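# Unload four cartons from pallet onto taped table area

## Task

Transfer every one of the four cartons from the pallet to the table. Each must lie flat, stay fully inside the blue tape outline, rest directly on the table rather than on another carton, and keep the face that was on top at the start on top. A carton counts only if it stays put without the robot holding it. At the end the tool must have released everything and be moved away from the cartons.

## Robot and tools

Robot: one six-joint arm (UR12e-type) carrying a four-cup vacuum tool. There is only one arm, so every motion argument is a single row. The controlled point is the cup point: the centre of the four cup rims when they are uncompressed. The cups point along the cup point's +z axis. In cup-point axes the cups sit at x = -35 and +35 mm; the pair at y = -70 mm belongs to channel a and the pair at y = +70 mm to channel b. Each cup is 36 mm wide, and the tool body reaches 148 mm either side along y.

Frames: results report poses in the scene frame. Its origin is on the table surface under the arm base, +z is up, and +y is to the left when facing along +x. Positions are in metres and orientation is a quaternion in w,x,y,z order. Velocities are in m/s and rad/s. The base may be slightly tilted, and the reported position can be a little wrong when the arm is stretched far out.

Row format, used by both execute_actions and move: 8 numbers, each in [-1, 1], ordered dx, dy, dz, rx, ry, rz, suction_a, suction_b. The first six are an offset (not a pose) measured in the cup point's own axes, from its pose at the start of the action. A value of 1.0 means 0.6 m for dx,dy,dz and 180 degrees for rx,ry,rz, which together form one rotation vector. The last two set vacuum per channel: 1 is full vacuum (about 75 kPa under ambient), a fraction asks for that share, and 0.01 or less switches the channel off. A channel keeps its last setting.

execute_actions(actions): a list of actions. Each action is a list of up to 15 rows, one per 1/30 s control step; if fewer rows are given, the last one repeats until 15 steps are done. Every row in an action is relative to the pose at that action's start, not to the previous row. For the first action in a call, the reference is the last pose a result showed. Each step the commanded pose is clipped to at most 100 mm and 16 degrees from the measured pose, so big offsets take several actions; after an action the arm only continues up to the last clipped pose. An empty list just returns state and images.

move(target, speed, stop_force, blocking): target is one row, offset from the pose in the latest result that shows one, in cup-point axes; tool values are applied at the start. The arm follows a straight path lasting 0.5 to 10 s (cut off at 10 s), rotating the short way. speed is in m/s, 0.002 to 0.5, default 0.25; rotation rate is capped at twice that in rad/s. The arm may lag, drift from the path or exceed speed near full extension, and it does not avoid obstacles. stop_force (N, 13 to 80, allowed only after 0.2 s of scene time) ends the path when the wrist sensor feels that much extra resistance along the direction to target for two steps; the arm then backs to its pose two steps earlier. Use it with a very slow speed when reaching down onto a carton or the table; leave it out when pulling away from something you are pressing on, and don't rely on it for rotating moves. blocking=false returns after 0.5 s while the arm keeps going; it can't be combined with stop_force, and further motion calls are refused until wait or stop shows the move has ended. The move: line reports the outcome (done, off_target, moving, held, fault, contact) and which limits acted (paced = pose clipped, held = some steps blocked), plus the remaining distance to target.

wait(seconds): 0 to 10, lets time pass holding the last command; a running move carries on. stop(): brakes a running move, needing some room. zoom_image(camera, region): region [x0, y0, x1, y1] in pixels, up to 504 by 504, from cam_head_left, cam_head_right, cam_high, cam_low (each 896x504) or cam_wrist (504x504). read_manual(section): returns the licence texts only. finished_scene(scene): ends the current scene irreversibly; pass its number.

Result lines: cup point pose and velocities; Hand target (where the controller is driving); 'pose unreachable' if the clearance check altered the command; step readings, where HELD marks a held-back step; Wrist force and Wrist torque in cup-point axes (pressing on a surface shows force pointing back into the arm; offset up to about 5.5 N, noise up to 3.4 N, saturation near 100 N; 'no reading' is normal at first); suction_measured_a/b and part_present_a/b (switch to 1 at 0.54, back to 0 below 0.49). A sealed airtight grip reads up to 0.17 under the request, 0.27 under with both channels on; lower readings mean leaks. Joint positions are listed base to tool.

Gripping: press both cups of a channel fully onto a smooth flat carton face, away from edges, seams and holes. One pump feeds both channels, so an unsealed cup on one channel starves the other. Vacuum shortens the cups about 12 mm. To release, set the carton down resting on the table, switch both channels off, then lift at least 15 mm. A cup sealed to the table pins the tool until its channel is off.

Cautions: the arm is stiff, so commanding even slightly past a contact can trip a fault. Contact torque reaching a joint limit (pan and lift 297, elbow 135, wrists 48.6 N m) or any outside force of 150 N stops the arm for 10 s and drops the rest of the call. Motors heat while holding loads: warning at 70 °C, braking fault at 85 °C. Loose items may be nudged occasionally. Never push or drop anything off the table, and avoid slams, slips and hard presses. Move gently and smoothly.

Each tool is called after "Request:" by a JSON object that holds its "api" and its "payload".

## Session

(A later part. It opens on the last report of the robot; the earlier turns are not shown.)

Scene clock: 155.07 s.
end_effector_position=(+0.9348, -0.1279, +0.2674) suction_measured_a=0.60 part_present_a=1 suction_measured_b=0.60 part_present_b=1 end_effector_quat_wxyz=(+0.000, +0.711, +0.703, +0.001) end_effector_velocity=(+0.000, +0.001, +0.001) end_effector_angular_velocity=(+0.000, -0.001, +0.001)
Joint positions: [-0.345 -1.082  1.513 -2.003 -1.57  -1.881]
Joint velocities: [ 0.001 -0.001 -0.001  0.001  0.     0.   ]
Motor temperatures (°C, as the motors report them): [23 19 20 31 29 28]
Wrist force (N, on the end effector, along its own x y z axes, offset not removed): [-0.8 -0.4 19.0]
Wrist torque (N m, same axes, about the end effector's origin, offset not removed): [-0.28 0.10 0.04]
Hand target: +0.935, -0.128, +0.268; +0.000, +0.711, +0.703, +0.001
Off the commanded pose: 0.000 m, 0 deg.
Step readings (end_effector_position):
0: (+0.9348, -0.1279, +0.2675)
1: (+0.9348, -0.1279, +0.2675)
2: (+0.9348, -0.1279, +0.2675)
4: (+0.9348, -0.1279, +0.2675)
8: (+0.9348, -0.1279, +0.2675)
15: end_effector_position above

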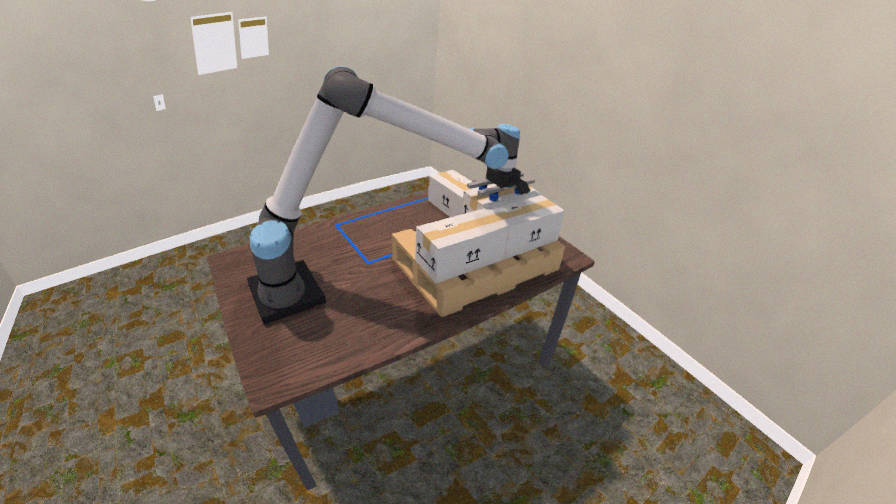

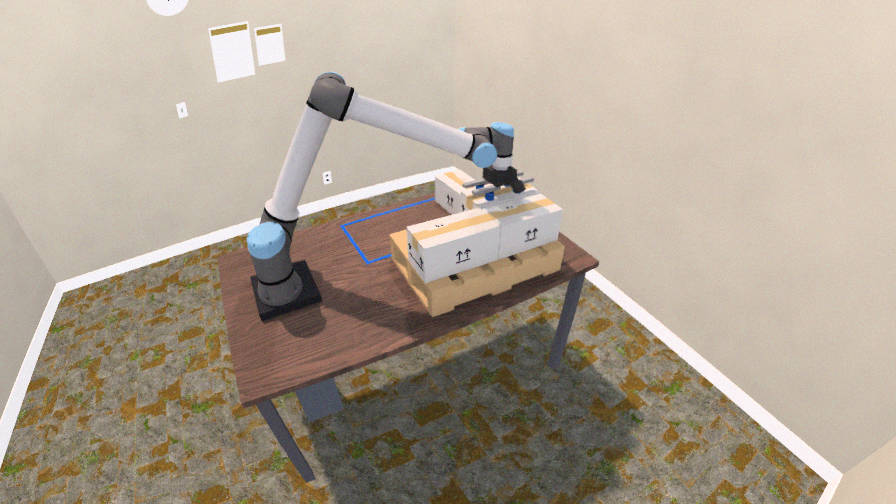

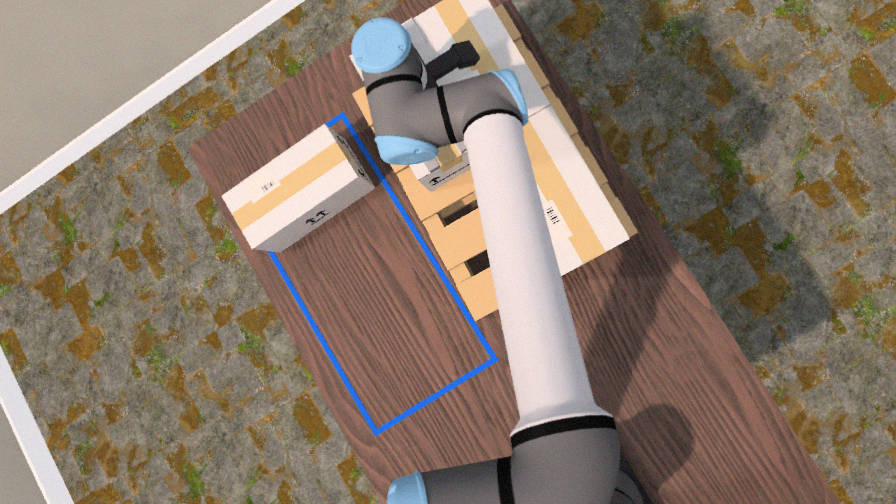

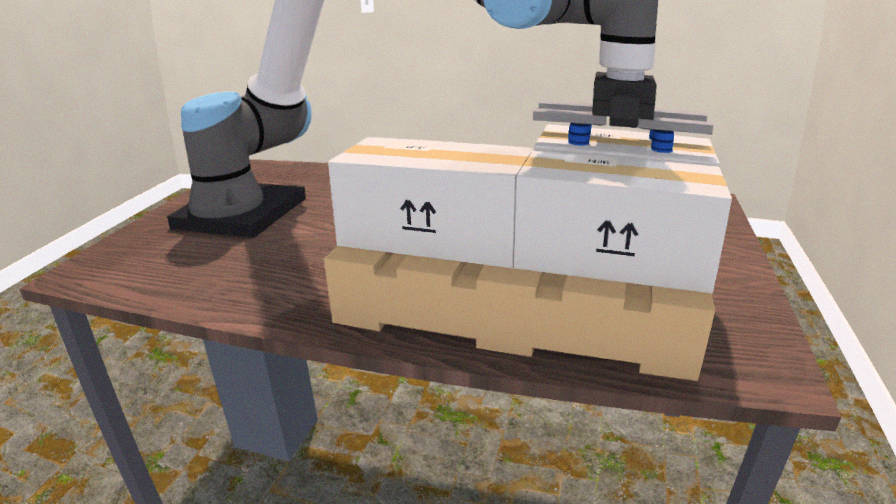

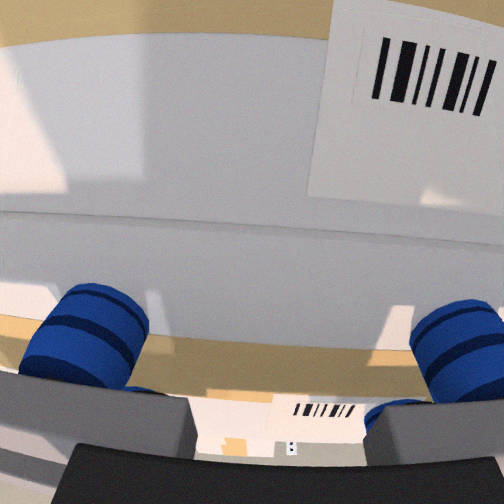

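Request:
{"api": "move", "payload": {"target": [0.03,0,-0.08,0,0,0,1,1], "speed": 0.15}}

Request:
{"api": "move", "payload": {"target": [0.15,0,0,0,0,0,1,1], "speed": 0.3}}

Request:
{"api": "move", "payload": {"target": [0.414,-0.201,0,0,0,0.479,1,1], "speed": 0.45}}

Request:
{"api": "move", "payload": {"target": [0,0,0.26,0,0,0,1,1], "speed": 0.25}}

Scene clock: 167.10 s.
end_effector_position=(+0.9349, -0.1101, +0.3151) suction_measured_a=0.64 part_present_a=1 suction_measured_b=0.64 part_present_b=1 end_effector_quat_wxyz=(+0.000, +0.711, +0.703, +0.001) end_effector_velocity=(-0.000, +0.000, +0.003) end_effector_angular_velocity=(-0.000, -0.000, -0.001)
Joint positions: [-0.326 -1.115  1.473 -1.93  -1.57  -1.863]
Joint velocities: [ 0.001 -0.002 -0.003  0.004 -0.     0.001]
Motor temperatures (°C, as the motors report them): [23 19 20 31 29 28]
Wrist force (N, on the end effector, along its own x y z axes, offset not removed): [1.6 -2.5 18.0]
Wrist torque (N m, same axes, about the end effector's origin, offset not removed): [-0.71 -0.22 0.16]
Hand target: +0.935, -0.110, +0.315; +0.000, +0.711, +0.703, +0.001
Off the commanded pose: 0.000 m, 0 deg.
move: done

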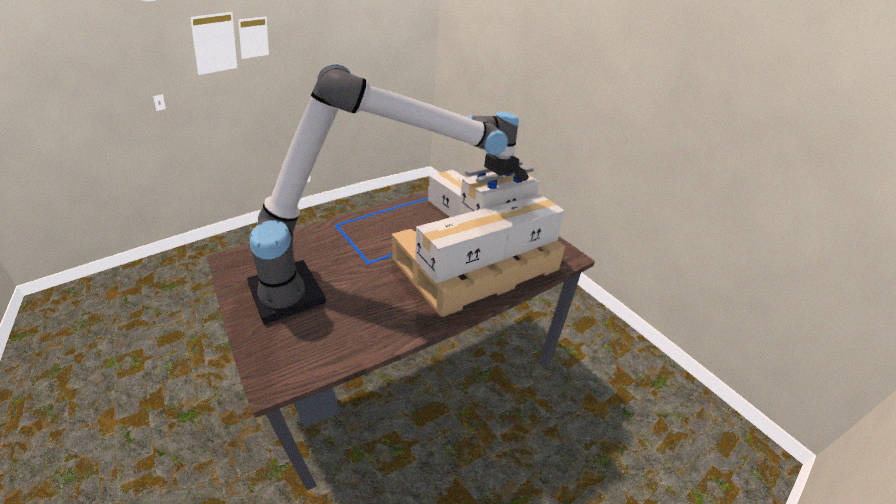

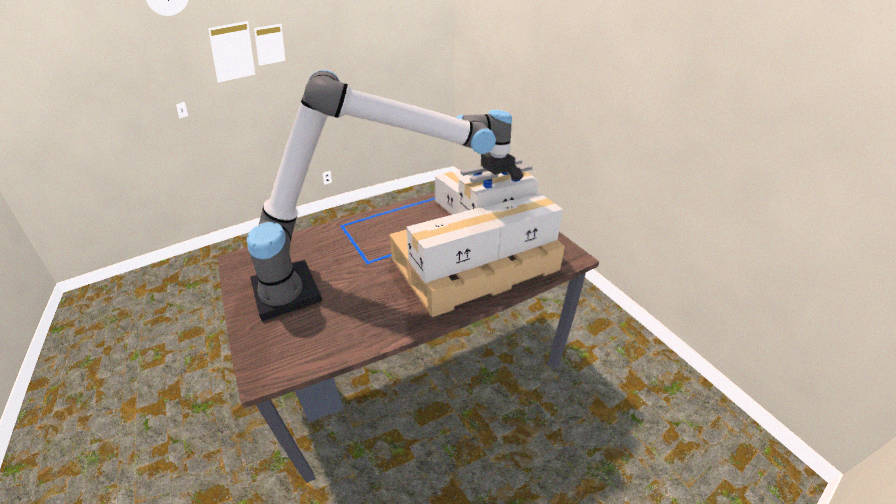

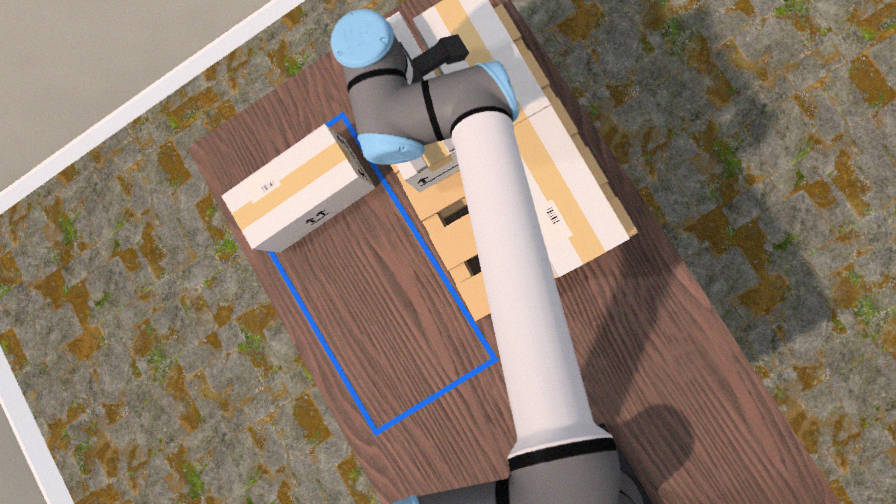

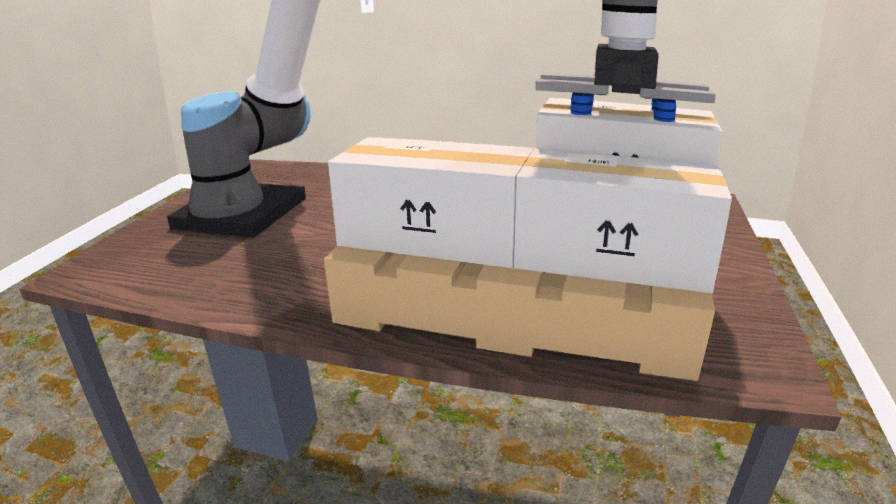

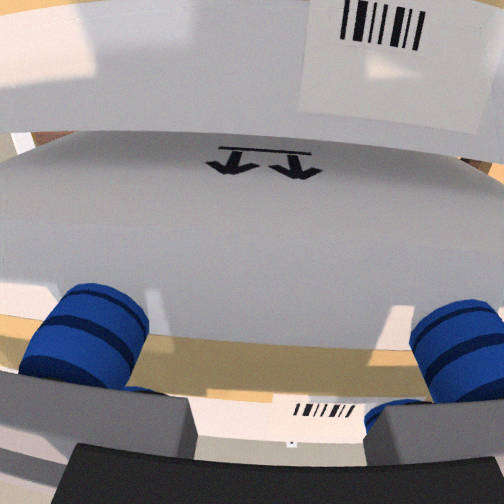

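Scene clock: 168.13 s.
end_effector_position=(+0.9359, -0.0205, +0.3152) suction_measured_a=0.64 part_present_a=1 suction_measured_b=0.64 part_present_b=1 end_effector_quat_wxyz=(+0.000, +0.711, +0.703, +0.001) end_effector_velocity=(+0.000, +0.002, -0.001) end_effector_angular_velocity=(+0.000, +0.000, -0.002)
Joint positions: [-0.232 -1.124  1.485 -1.934 -1.571 -1.768]
Joint velocities: [ 0.002  0.001 -0.001 -0.     0.     0.003]
Motor temperatures (°C, as the motors report them): [23 19 20 31 29 28]
Wrist force (N, on the end effector, along its own x y z axes, offset not removed): [0.2 -1.9 15.8]
Wrist torque (N m, same axes, about the end effector's origin, offset not removed): [-0.60 -0.01 0.06]
Hand target: +0.936, -0.020, +0.315; +0.000, +0.711, +0.703, +0.001
Off the commanded pose: 0.000 m, 0 deg.
move: done

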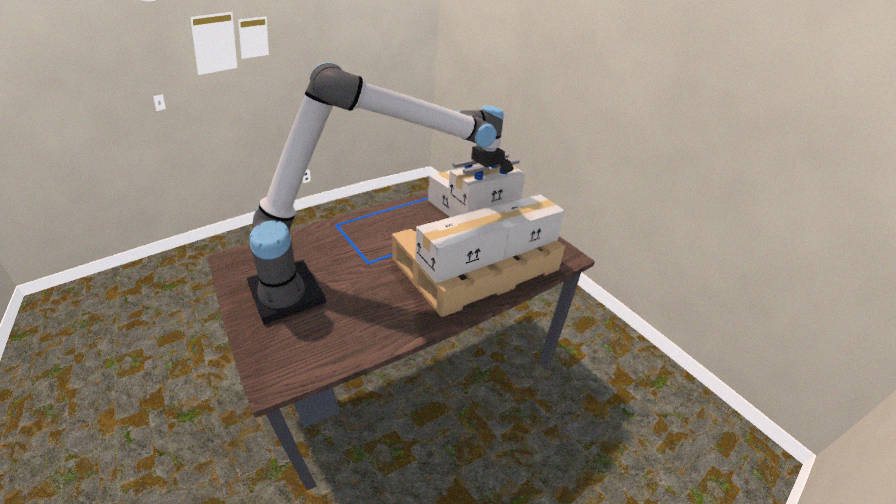

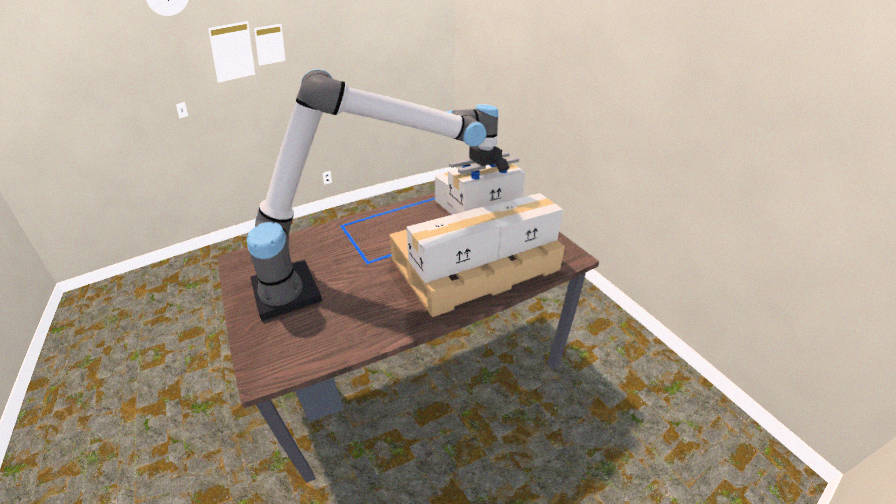

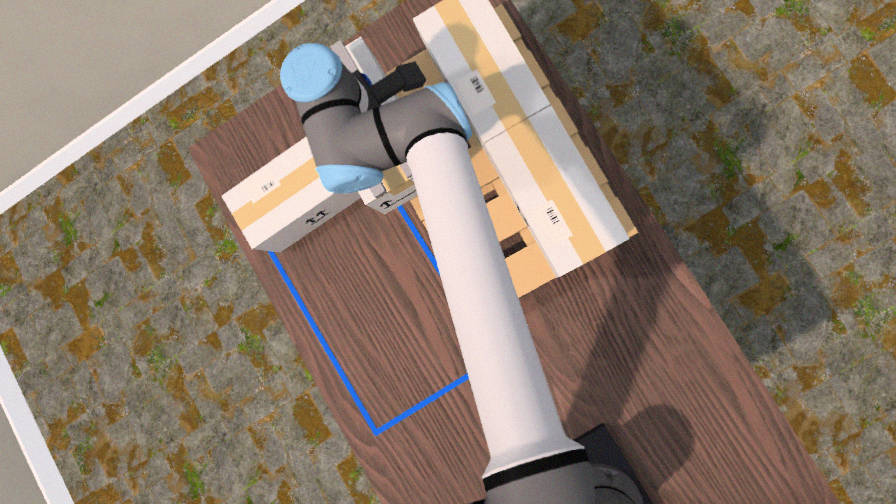

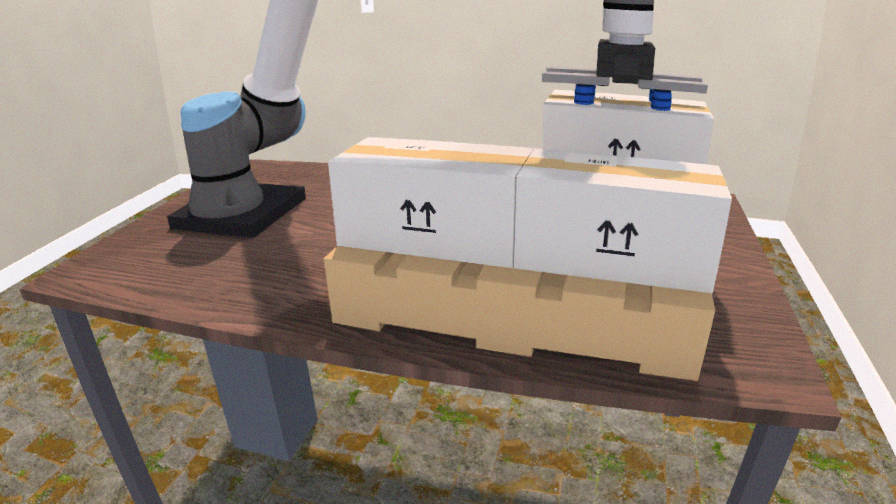

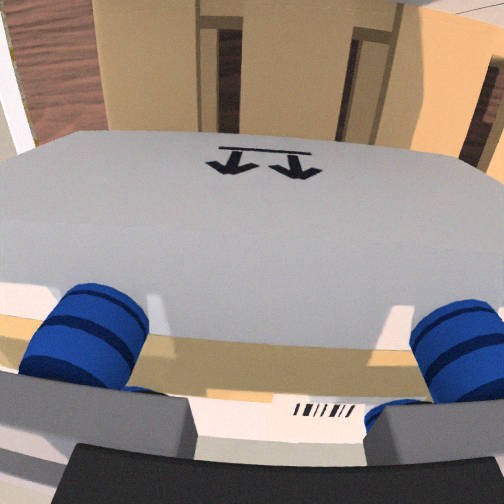

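Scene clock: 170.50 s.
end_effector_position=(+0.8182, +0.2289, +0.3152) suction_measured_a=0.64 part_present_a=1 suction_measured_b=0.64 part_present_b=1 end_effector_quat_wxyz=(-0.001, +1.000, +0.028, +0.001) end_effector_velocity=(-0.001, +0.002, -0.000) end_effector_angular_velocity=(-0.001, +0.000, -0.018)
Joint positions: [ 0.043 -1.257  1.676 -1.992 -1.571  0.01 ]
Joint velocities: [ 0.003  0.001 -0.    -0.    -0.001  0.02 ]
Motor temperatures (°C, as the motors report them): [23 19 20 31 29 28]
Wrist force (N, on the end effector, along its own x y z axes, offset not removed): [1.5 -1.0 17.4]
Wrist torque (N m, same axes, about the end effector's origin, offset not removed): [-0.31 -0.25 0.16]
Hand target: +0.818, +0.229, +0.315; -0.000, +1.000, +0.027, +0.001
Off the commanded pose: 0.000 m, 0 deg.
move: done

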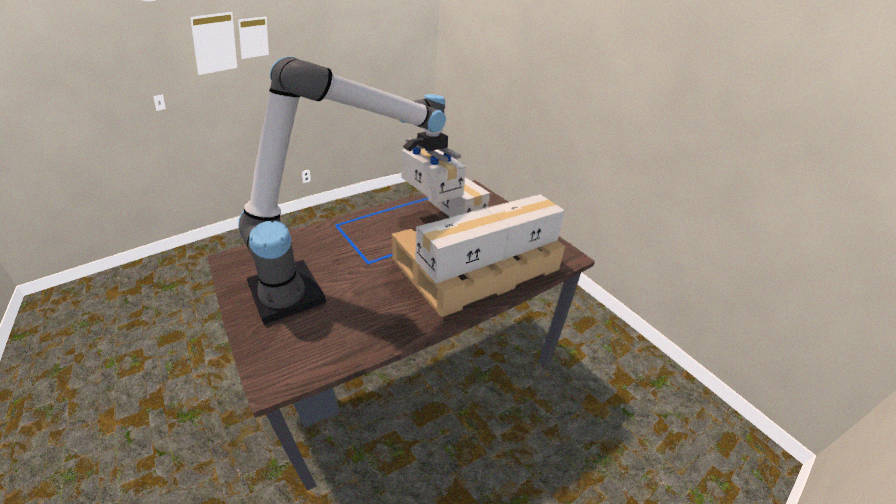

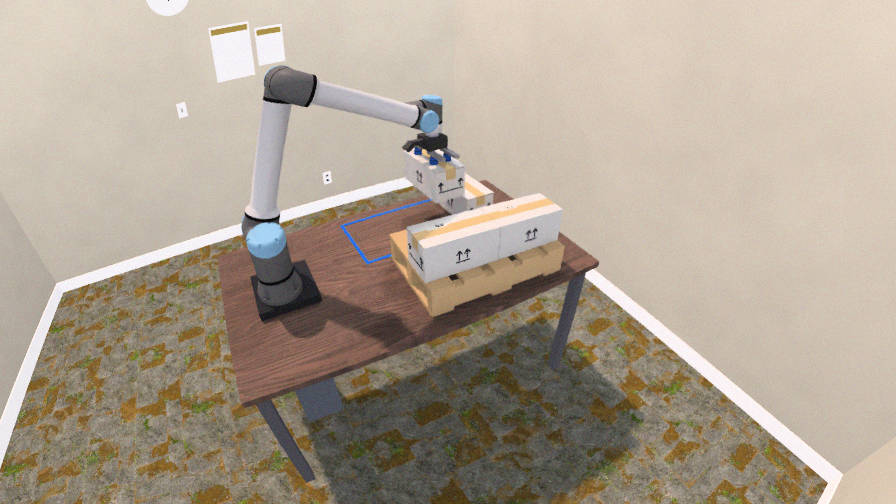

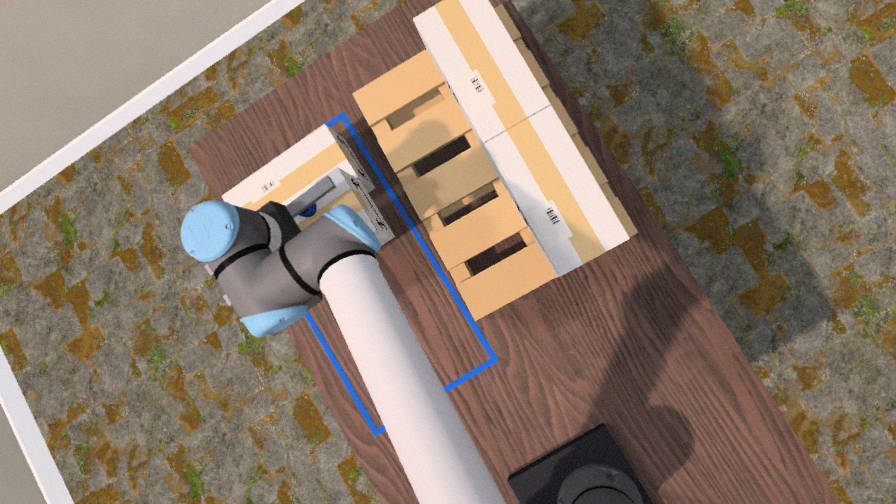

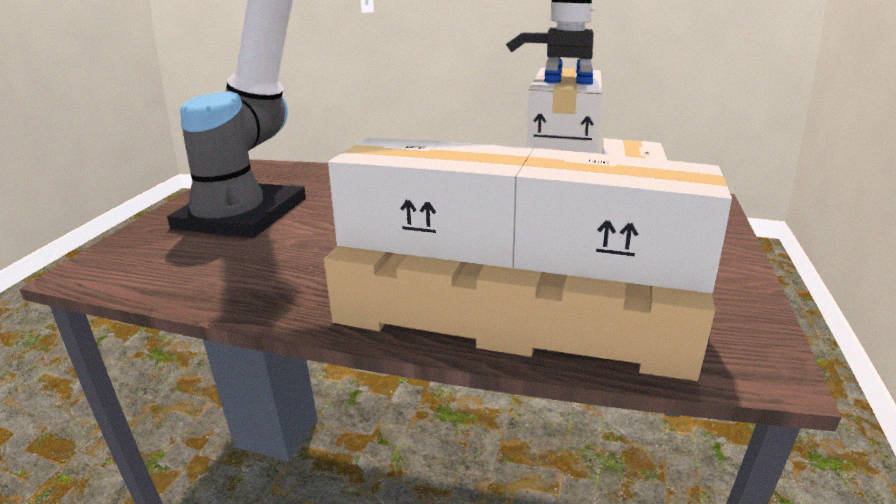

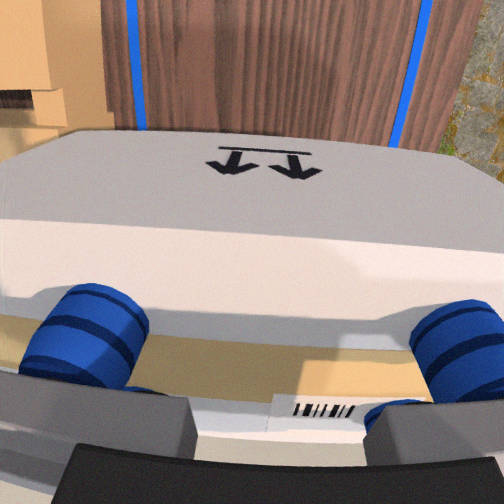

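Scene clock: 171.80 s.
end_effector_position=(+0.8183, +0.2289, +0.1597) suction_measured_a=0.64 part_present_a=1 suction_measured_b=0.64 part_present_b=1 end_effector_quat_wxyz=(-0.001, +1.000, +0.028, +0.001) end_effector_velocity=(+0.001, +0.000, -0.003) end_effector_angular_velocity=(+0.001, -0.000, -0.001)
Joint positions: [ 0.043 -1.122  1.798 -2.249 -1.571  0.01 ]
Joint velocities: [-0.     0.004  0.001 -0.005  0.     0.001]
Motor temperatures (°C, as the motors report them): [23 19 20 31 29 28]
Wrist force (N, on the end effector, along its own x y z axes, offset not removed): [0.2 -0.8 14.5]
Wrist torque (N m, same axes, about the end effector's origin, offset not removed): [-0.42 -0.07 0.24]
Hand target: +0.818, +0.229, +0.159; -0.001, +1.000, +0.028, +0.001
Off the commanded pose: 0.000 m, 0 deg.
move: done

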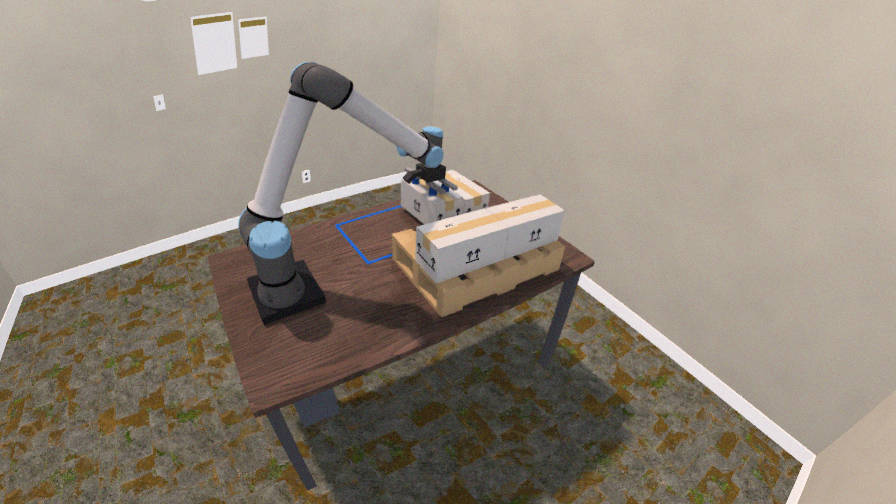

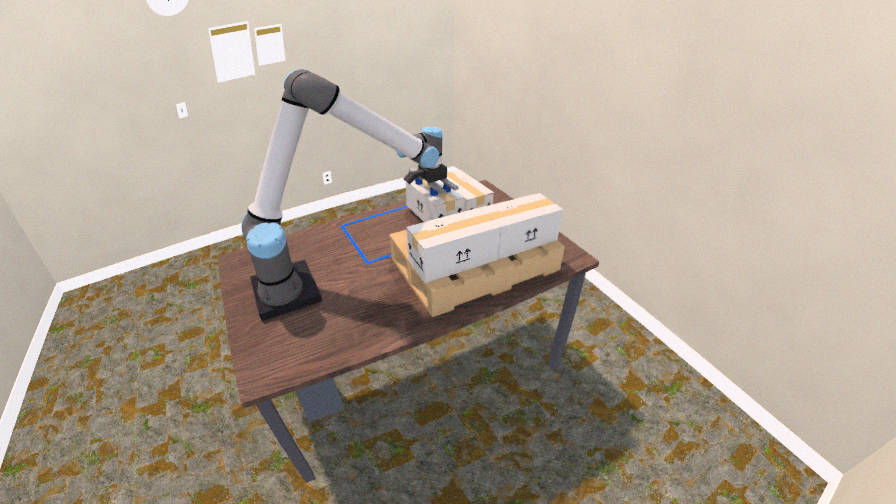

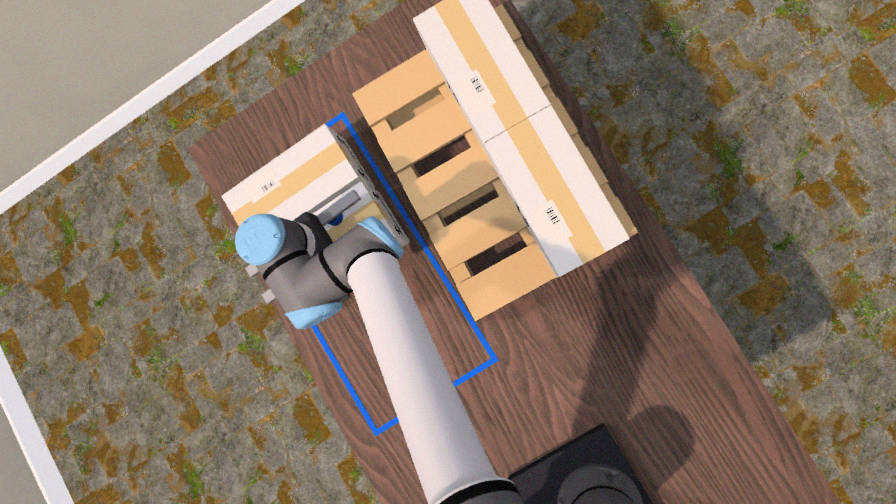

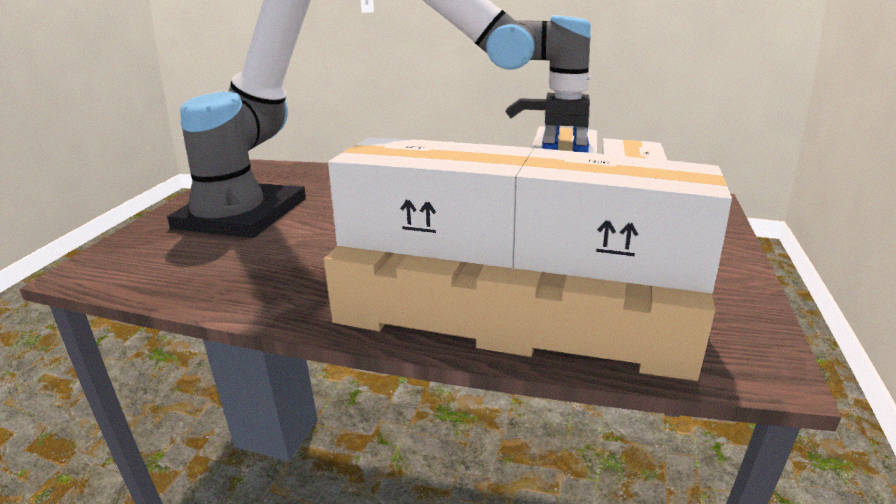

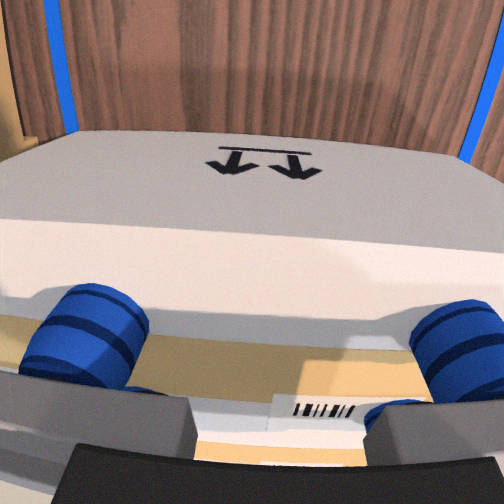

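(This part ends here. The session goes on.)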